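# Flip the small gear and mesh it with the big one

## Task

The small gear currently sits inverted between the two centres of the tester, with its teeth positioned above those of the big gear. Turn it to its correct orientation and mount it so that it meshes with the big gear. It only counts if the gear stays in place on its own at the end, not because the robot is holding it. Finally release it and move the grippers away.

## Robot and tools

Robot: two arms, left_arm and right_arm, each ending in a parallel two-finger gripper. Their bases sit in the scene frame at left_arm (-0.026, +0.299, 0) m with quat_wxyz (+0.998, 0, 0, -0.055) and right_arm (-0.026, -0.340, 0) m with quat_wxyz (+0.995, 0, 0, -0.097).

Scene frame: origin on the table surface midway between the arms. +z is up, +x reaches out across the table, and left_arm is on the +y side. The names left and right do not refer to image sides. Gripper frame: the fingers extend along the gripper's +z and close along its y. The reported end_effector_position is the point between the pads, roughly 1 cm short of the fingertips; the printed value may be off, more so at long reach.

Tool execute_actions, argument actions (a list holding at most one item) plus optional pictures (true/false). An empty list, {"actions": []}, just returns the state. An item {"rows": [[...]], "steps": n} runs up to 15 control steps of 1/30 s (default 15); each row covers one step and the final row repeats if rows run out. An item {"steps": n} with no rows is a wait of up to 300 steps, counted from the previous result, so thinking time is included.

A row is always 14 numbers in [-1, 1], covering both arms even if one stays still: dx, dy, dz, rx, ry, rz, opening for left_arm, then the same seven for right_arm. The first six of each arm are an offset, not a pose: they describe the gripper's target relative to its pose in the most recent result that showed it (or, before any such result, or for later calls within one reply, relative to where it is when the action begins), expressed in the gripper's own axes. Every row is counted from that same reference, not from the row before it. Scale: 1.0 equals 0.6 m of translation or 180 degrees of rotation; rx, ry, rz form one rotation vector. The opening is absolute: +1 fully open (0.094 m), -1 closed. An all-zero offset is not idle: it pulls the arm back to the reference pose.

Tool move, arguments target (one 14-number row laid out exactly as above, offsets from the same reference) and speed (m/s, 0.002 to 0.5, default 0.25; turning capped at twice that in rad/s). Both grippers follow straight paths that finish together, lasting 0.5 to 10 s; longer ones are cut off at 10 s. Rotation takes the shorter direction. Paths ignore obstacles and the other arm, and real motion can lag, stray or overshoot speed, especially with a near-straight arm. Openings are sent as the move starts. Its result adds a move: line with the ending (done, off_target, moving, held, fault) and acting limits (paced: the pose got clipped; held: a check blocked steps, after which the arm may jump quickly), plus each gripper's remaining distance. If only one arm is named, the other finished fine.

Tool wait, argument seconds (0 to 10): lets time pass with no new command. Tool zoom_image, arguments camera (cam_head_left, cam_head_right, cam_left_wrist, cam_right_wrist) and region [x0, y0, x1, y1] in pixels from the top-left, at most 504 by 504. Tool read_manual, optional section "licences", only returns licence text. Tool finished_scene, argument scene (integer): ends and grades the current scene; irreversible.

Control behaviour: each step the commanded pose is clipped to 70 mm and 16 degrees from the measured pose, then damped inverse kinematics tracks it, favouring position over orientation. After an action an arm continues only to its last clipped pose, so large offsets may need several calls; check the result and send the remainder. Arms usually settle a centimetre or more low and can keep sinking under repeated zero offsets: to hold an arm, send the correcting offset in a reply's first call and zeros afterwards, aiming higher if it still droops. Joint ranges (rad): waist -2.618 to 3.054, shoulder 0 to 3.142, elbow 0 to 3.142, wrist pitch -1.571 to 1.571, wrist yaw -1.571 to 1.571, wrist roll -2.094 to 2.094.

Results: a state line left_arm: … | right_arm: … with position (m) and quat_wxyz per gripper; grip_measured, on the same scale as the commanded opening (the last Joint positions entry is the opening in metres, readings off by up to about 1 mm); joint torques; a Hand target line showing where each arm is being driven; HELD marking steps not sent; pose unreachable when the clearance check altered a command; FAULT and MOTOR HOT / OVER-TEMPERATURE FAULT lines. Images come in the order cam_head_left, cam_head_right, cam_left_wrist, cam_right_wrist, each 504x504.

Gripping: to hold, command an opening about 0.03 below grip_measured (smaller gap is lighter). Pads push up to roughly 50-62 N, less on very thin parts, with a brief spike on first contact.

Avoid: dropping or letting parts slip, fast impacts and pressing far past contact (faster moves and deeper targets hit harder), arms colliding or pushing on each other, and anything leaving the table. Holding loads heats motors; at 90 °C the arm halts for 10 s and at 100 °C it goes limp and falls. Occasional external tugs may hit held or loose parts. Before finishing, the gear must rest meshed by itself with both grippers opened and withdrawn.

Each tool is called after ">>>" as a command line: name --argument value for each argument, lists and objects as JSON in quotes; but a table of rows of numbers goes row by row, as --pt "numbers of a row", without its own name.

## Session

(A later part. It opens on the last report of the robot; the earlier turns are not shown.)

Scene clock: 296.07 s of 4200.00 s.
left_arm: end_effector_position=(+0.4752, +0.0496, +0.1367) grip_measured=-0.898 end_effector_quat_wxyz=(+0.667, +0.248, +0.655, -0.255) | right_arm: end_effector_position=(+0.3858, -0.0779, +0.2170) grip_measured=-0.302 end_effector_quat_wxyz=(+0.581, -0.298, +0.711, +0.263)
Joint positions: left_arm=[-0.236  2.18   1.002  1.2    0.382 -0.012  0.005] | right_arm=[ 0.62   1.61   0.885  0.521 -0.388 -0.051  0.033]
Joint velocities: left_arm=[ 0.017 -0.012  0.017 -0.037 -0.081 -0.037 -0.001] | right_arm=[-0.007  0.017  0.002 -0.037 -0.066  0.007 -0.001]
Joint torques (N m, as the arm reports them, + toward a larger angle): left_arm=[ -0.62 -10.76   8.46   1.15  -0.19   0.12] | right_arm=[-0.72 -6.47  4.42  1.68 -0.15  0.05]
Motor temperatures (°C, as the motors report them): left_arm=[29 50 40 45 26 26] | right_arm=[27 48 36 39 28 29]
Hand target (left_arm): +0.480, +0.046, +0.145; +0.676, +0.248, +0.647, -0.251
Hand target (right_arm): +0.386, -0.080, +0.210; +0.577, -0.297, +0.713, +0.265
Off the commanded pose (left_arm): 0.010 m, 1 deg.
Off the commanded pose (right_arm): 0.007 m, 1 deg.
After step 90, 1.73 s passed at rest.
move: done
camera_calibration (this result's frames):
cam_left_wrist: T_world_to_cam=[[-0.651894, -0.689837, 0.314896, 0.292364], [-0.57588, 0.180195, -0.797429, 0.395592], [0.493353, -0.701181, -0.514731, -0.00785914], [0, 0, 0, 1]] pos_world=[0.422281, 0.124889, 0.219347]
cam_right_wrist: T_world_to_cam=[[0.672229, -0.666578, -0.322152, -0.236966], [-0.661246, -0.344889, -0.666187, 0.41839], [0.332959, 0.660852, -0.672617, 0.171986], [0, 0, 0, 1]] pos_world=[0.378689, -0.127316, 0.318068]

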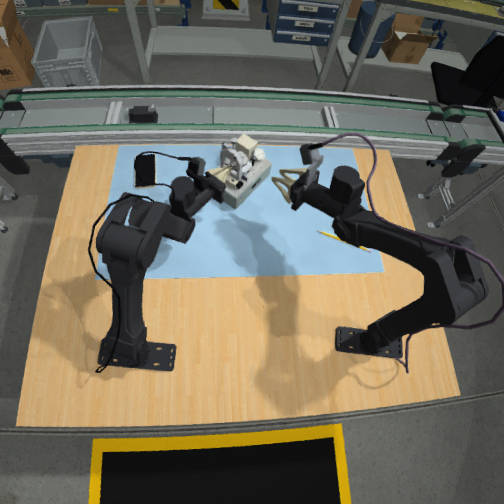

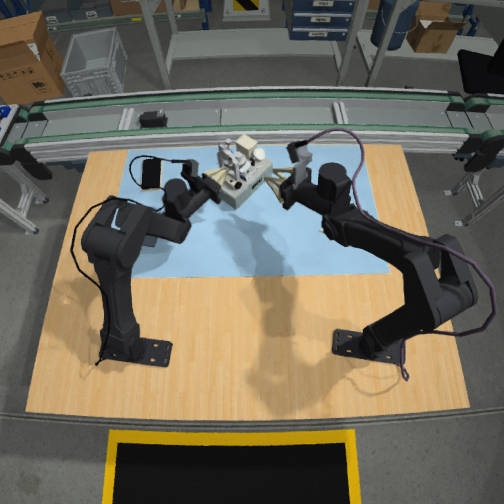

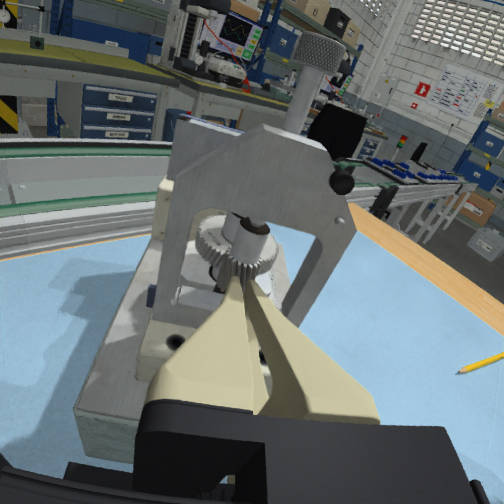

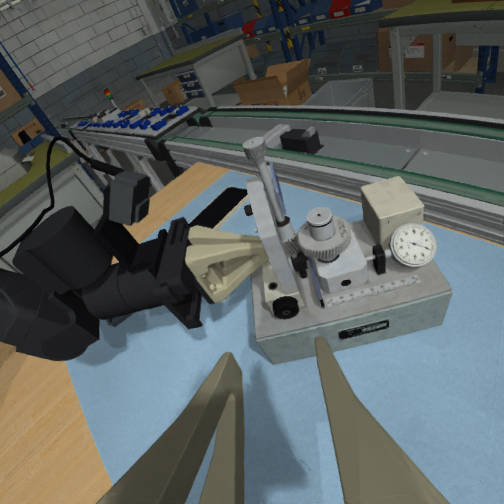

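Likely slightly off; push gently.

>>> execute_actions --actions '[{"rows":[[-0.012,0.002,0.014,0,-0.006,0,-0.9,0,0,0,0,0,0,-0.3],[-0.012,0.002,0.018,0,-0.006,0,-0.9,0,0,0,0,0,0,-0.3],[-0.012,0.002,0.022,0,-0.006,0,-0.9,0,0,0,0,0,0,-0.3],[-0.012,0.002,0.026,0,-0.006,0,-0.9,0,0,0,0,0,0,-0.3],[-0.012,0.002,0.03,0,-0.006,0,-0.9,0,0,0,0,0,0,-0.3],[-0.012,0.002,0.034,0,-0.006,0,-0.9,0,0,0,0,0,0,-0.3]]}]'

>>> zoom_image --camera "cam_right_wrist" --region '[200,130,360,290]'

Scene clock: 302.13 s of 4200.00 s.
left_arm: end_effector_position=(+0.4806, +0.0456, +0.1376) grip_measured=-0.898 end_effector_quat_wxyz=(+0.668, +0.249, +0.651, -0.259) | right_arm: end_effector_position=(+0.3859, -0.0779, +0.2173) grip_measured=-0.302 end_effector_quat_wxyz=(+0.581, -0.298, +0.710, +0.263)
Joint positions: left_arm=[-0.237  2.2    1.035  1.194  0.389 -0.016  0.005] | right_arm=[ 0.62   1.61   0.885  0.522 -0.388 -0.051  0.033]
Joint velocities: left_arm=[ 0.002 -0.007  0.017 -0.095 -0.022 -0.022  0.002] | right_arm=[ 0.007 -0.002  0.017  0.022  0.051  0.037  0.   ]
Joint torques (N m, as the arm reports them, + toward a larger angle): left_arm=[-1.35 -9.92 10.63  0.98 -0.31 -0.07] | right_arm=[-0.03 -7.31  5.31  1.58 -0.04 -0.01]
Motor temperatures (°C, as the motors report them): left_arm=[29 50 40 45 26 26] | right_arm=[27 47 35 38 28 29]
Hand target (left_arm): +0.490, +0.038, +0.144; +0.673, +0.245, +0.648, -0.258
Hand target (right_arm): +0.386, -0.078, +0.217; +0.581, -0.298, +0.711, +0.263
Off the commanded pose (left_arm): 0.015 m, 1 deg.
Off the commanded pose (right_arm): 0.000 m, 0 deg.
Steps of this call (steps 1 to 90: nothing new was sent; then 2.57 s passed at rest; steps 91 to 105: all 15 steps of this action). Readings (end_effector_position):
91: left_arm (+0.4752, +0.0496, +0.1366) | right_arm (+0.3859, -0.0779, +0.2173)
92: left_arm (+0.4757, +0.0494, +0.1368) | right_arm (+0.3859, -0.0779, +0.2173)
94: left_arm (+0.4792, +0.0480, +0.1376) | right_arm (+0.3859, -0.0779, +0.2173)
98: left_arm (+0.4806, +0.0456, +0.1376) | right_arm (+0.3859, -0.0779, +0.2173)
105: the state above
camera_calibration (this result's frames):
cam_left_wrist: T_world_to_cam=[[-0.659006, -0.682568, 0.315932, 0.295887], [-0.571088, 0.180743, -0.800743, 0.398221], [0.489459, -0.70812, -0.508917, -0.0114612], [0, 0, 0, 1]] pos_world=[0.42802, 0.121871, 0.219559]
cam_right_wrist: T_world_to_cam=[[0.67254, -0.666341, -0.321993, -0.237013], [-0.660528, -0.344251, -0.667229, 0.418677], [0.333756, 0.661424, -0.671659, 0.17171], [0, 0, 0, 1]] pos_world=[0.37864, -0.127375, 0.318367]

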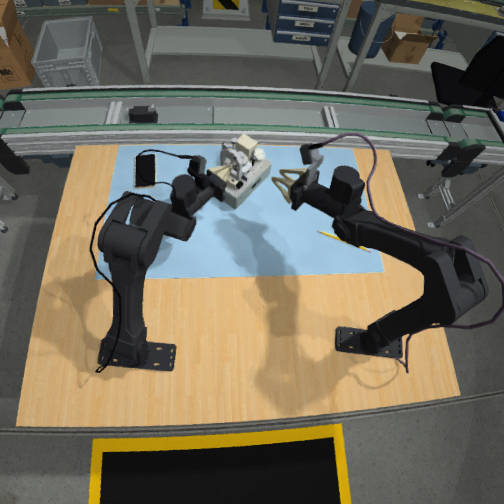

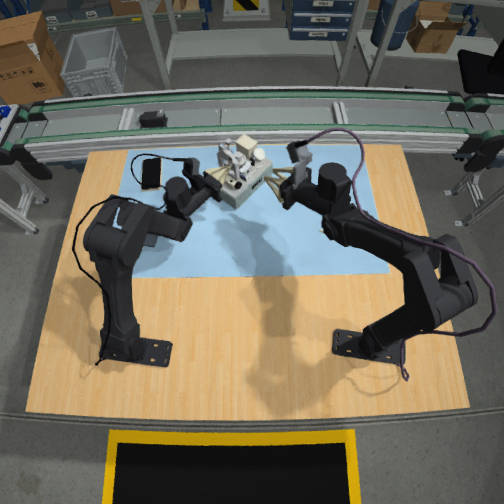

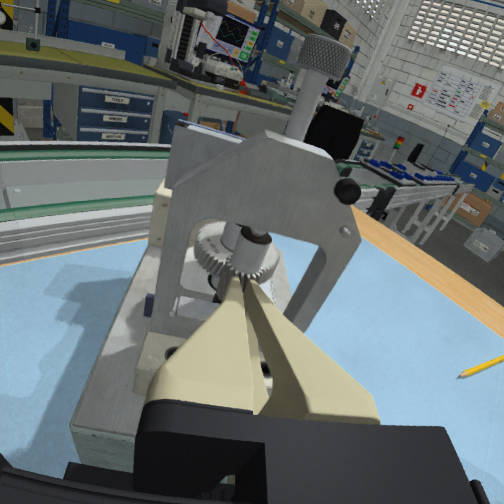

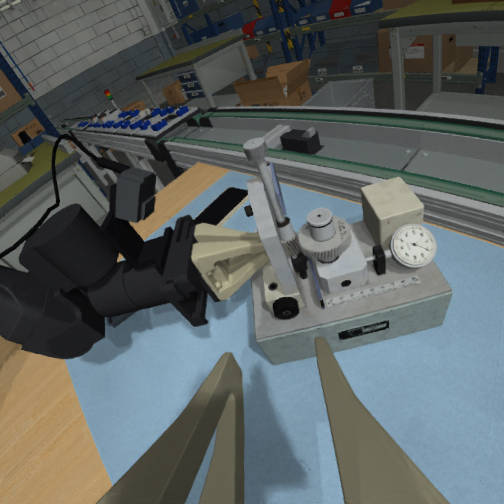

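Region (200, 130, 360, 290) of cam_right_wrist's 504x504 image, scaled by 3.150, with more detail than that image has.

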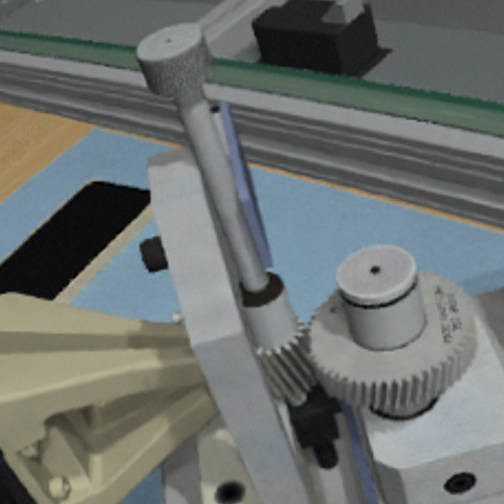

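Contact is ~3 mm early; push more.

>>> execute_actions --actions '[{"rows":[[-0.006,0,0.026,0,-0.004,0,-0.9,0,0,0,0,0,0,-0.3],[-0.004,0,0.031,0,-0.004,0,-0.9,0,0,0,0,0,0,-0.3],[-0.002,0,0.036,0,-0.004,0,-0.9,0,0,0,0,0,0,-0.3],[0,0,0.042,0,-0.004,0,-0.9,0,0,0,0,0,0,-0.3]]}]'

>>> zoom_image --camera "cam_right_wrist" --region '[200,130,360,290]'

Scene clock: 308.50 s of 4200.00 s.
left_arm: end_effector_position=(+0.4812, +0.0450, +0.1374) grip_measured=-0.898 end_effector_quat_wxyz=(+0.675, +0.255, +0.639, -0.267) | right_arm: end_effector_position=(+0.3859, -0.0779, +0.2173) grip_measured=-0.302 end_effector_quat_wxyz=(+0.581, -0.298, +0.710, +0.263)
Joint positions: left_arm=[-0.23   2.228  1.047  1.24   0.417 -0.02   0.005] | right_arm=[ 0.62   1.61   0.885  0.522 -0.388 -0.051  0.033]
Joint velocities: left_arm=[-0.007 -0.002 -0.012 -0.022  0.007 -0.037  0.   ] | right_arm=[ 0.002  0.007  0.002 -0.007  0.007  0.022 -0.   ]
Joint torques (N m, as the arm reports them, + toward a larger angle): left_arm=[-2.87 -9.07 13.47  0.49 -0.59  0.01] | right_arm=[-0.02 -7.32  5.32  1.59 -0.04  0.  ]
Motor temperatures (°C, as the motors report them): left_arm=[29 49 41 44 26 26] | right_arm=[27 45 35 38 28 29]
Hand target (left_arm): +0.496, +0.030, +0.139; +0.673, +0.248, +0.646, -0.261
Hand target (right_arm): +0.386, -0.078, +0.217; +0.581, -0.298, +0.710, +0.263
Off the commanded pose (left_arm): 0.024 m, 2 deg.
Off the commanded pose (right_arm): 0.000 m, 0 deg.
Steps of this call (steps 1 to 90: nothing new was sent; then 2.87 s passed at rest; steps 91 to 105: all 15 steps of this action). Readings (end_effector_position):
91: left_arm (+0.4807, +0.0454, +0.1376) | right_arm (+0.3859, -0.0779, +0.2173)
92: left_arm (+0.4807, +0.0451, +0.1373) | right_arm (+0.3859, -0.0779, +0.2173)
94: left_arm (+0.4811, +0.0449, +0.1374) | right_arm (+0.3859, -0.0779, +0.2173)
98: left_arm (+0.4812, +0.0450, +0.1374) | right_arm (+0.3859, -0.0779, +0.2173)
105: the state above
camera_calibration (this result's frames):
cam_left_wrist: T_world_to_cam=[[-0.680762, -0.665305, 0.306484, 0.306862], [-0.546484, 0.182675, -0.817303, 0.388886], [0.487769, -0.723878, -0.487937, -0.0136562], [0, 0, 0, 1]] pos_world=[0.428081, 0.123232, 0.217126]
cam_right_wrist: T_world_to_cam=[[0.67254, -0.666341, -0.321993, -0.237013], [-0.660528, -0.344251, -0.667229, 0.418677], [0.333756, 0.661424, -0.671659, 0.17171], [0, 0, 0, 1]] pos_world=[0.37864, -0.127375, 0.318367]

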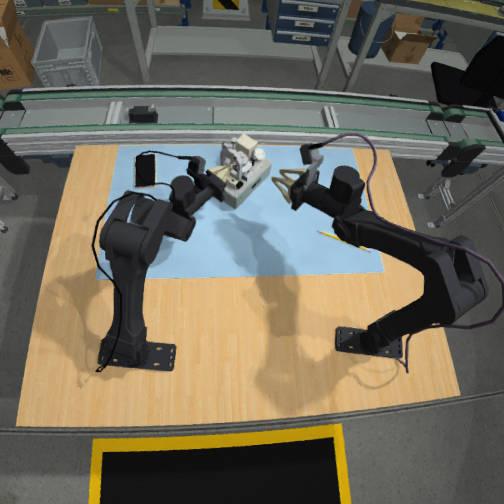

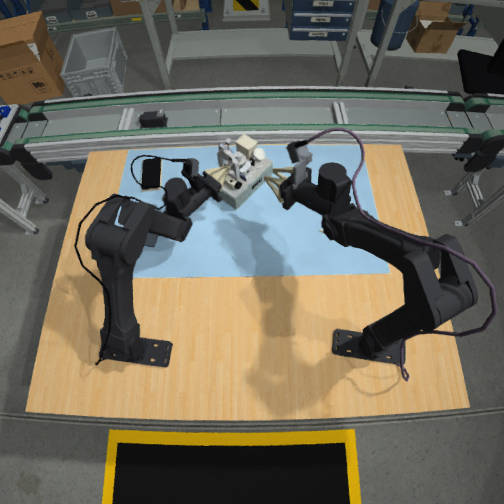

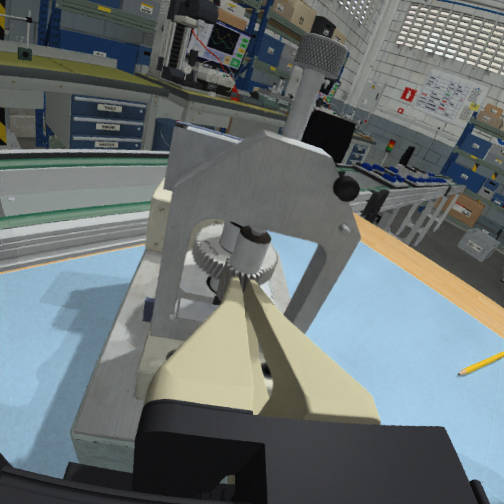

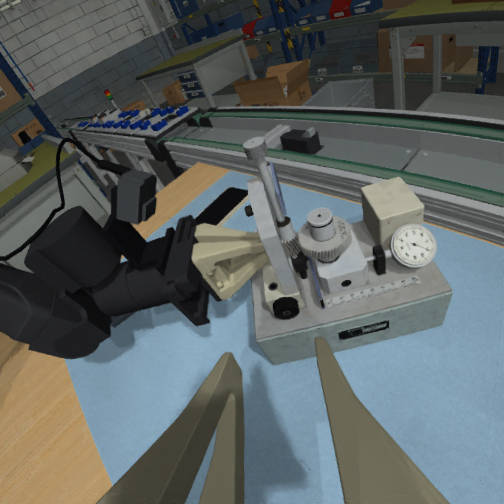

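Region (200, 130, 360, 290) of cam_right_wrist's 504x504 image, scaled by 3.150, with more detail than that image has.

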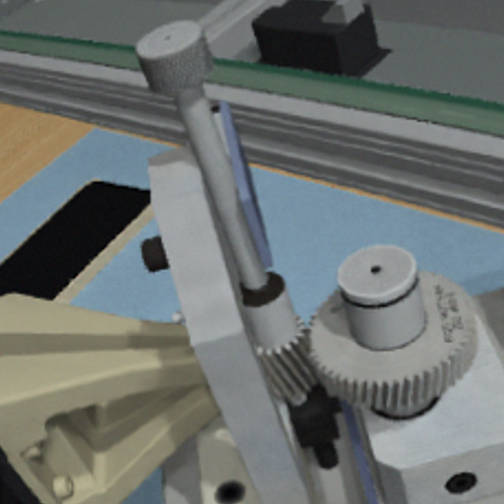

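Firm, and the knob rises under push: it's seated.

>>> move --target '[-0.03,0,-0.15,0,0,0,-0.9,0,0,-0.08,0,0,0,-0.3]' --speed 0.1

>>> finished_scene --scene 2

Scene clock: 313.07 s of 4200.00 s.
left_arm: end_effector_position=(+0.4186, +0.1044, +0.1424) grip_measured=-0.898 end_effector_quat_wxyz=(+0.669, +0.253, +0.647, -0.264) | right_arm: end_effector_position=(+0.3595, -0.1088, +0.2269) grip_measured=-0.302 end_effector_quat_wxyz=(+0.584, -0.296, +0.709, +0.263)
Joint positions: left_arm=[-0.124  2.019  0.693  1.366  0.513 -0.023  0.005] | right_arm=[ 0.562  1.452  0.769  0.483 -0.442 -0.059  0.033]
Joint velocities: left_arm=[-0.007 -0.002 -0.022  0.022 -0.022  0.022  0.001] | right_arm=[-0.017  0.007 -0.012 -0.022 -0.051  0.007  0.   ]
Joint torques (N m, as the arm reports them, + toward a larger angle): left_arm=[  0.59 -10.63   3.86   1.25   0.14  -0.02] | right_arm=[-0.69 -7.97  4.36  1.39 -0.16 -0.08]
Motor temperatures (°C, as the motors report them): left_arm=[29 49 42 44 26 26] | right_arm=[27 45 35 38 28 29]
Hand target (left_arm): +0.414, +0.106, +0.150; +0.675, +0.256, +0.639, -0.266
Hand target (right_arm): +0.354, -0.112, +0.226; +0.581, -0.299, +0.710, +0.262
Off the commanded pose (left_arm): 0.009 m, 1 deg.
Off the commanded pose (right_arm): 0.007 m, 1 deg.
After step 90, 0.23 s passed at rest.
move: done
camera_calibration (this result's frames):
cam_left_wrist: T_world_to_cam=[[-0.669261, -0.673357, 0.314135, 0.297232], [-0.563442, 0.184309, -0.805335, 0.353101], [0.48438, -0.715975, -0.502748, 0.0650184], [0, 0, 0, 1]] pos_world=[0.366384, 0.181615, 0.223681]
cam_right_wrist: T_world_to_cam=[[0.67139, -0.667223, -0.322565, -0.236308], [-0.658531, -0.337453, -0.672653, 0.39824], [0.339959, 0.664032, -0.66595, 0.204203], [0, 0, 0, 1]] pos_world=[0.351488, -0.15888, 0.327642]

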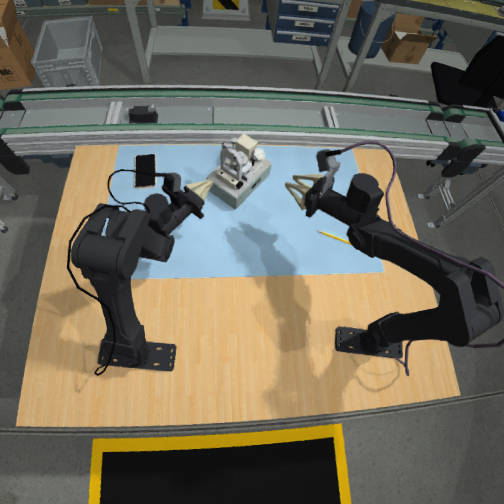

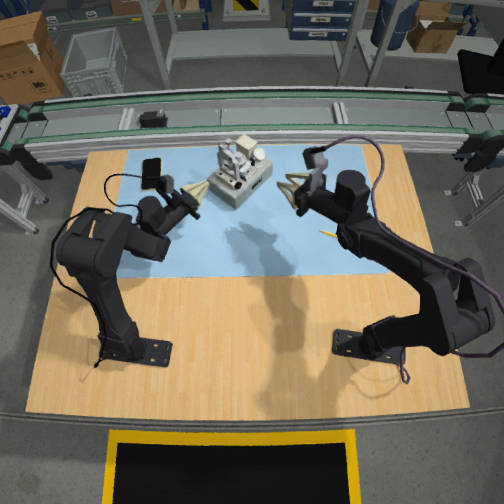

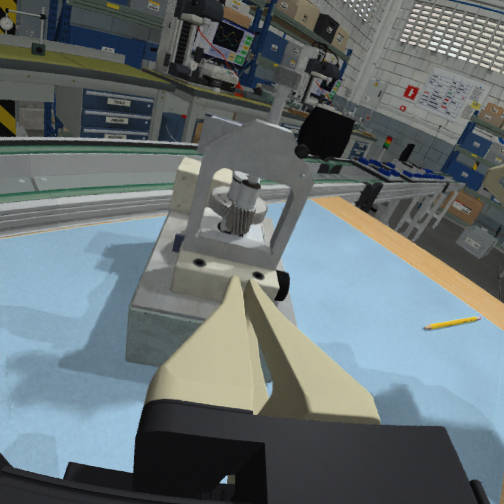

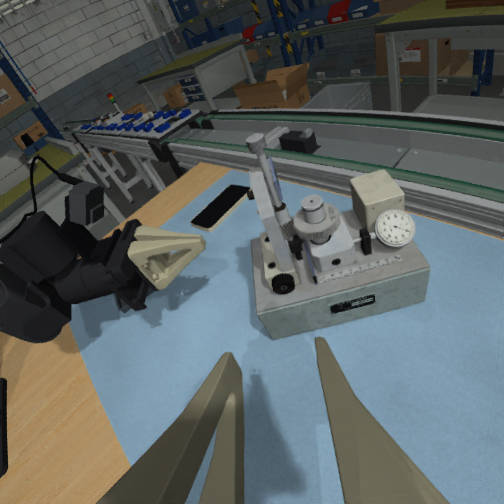

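The scene is finished: the task was done.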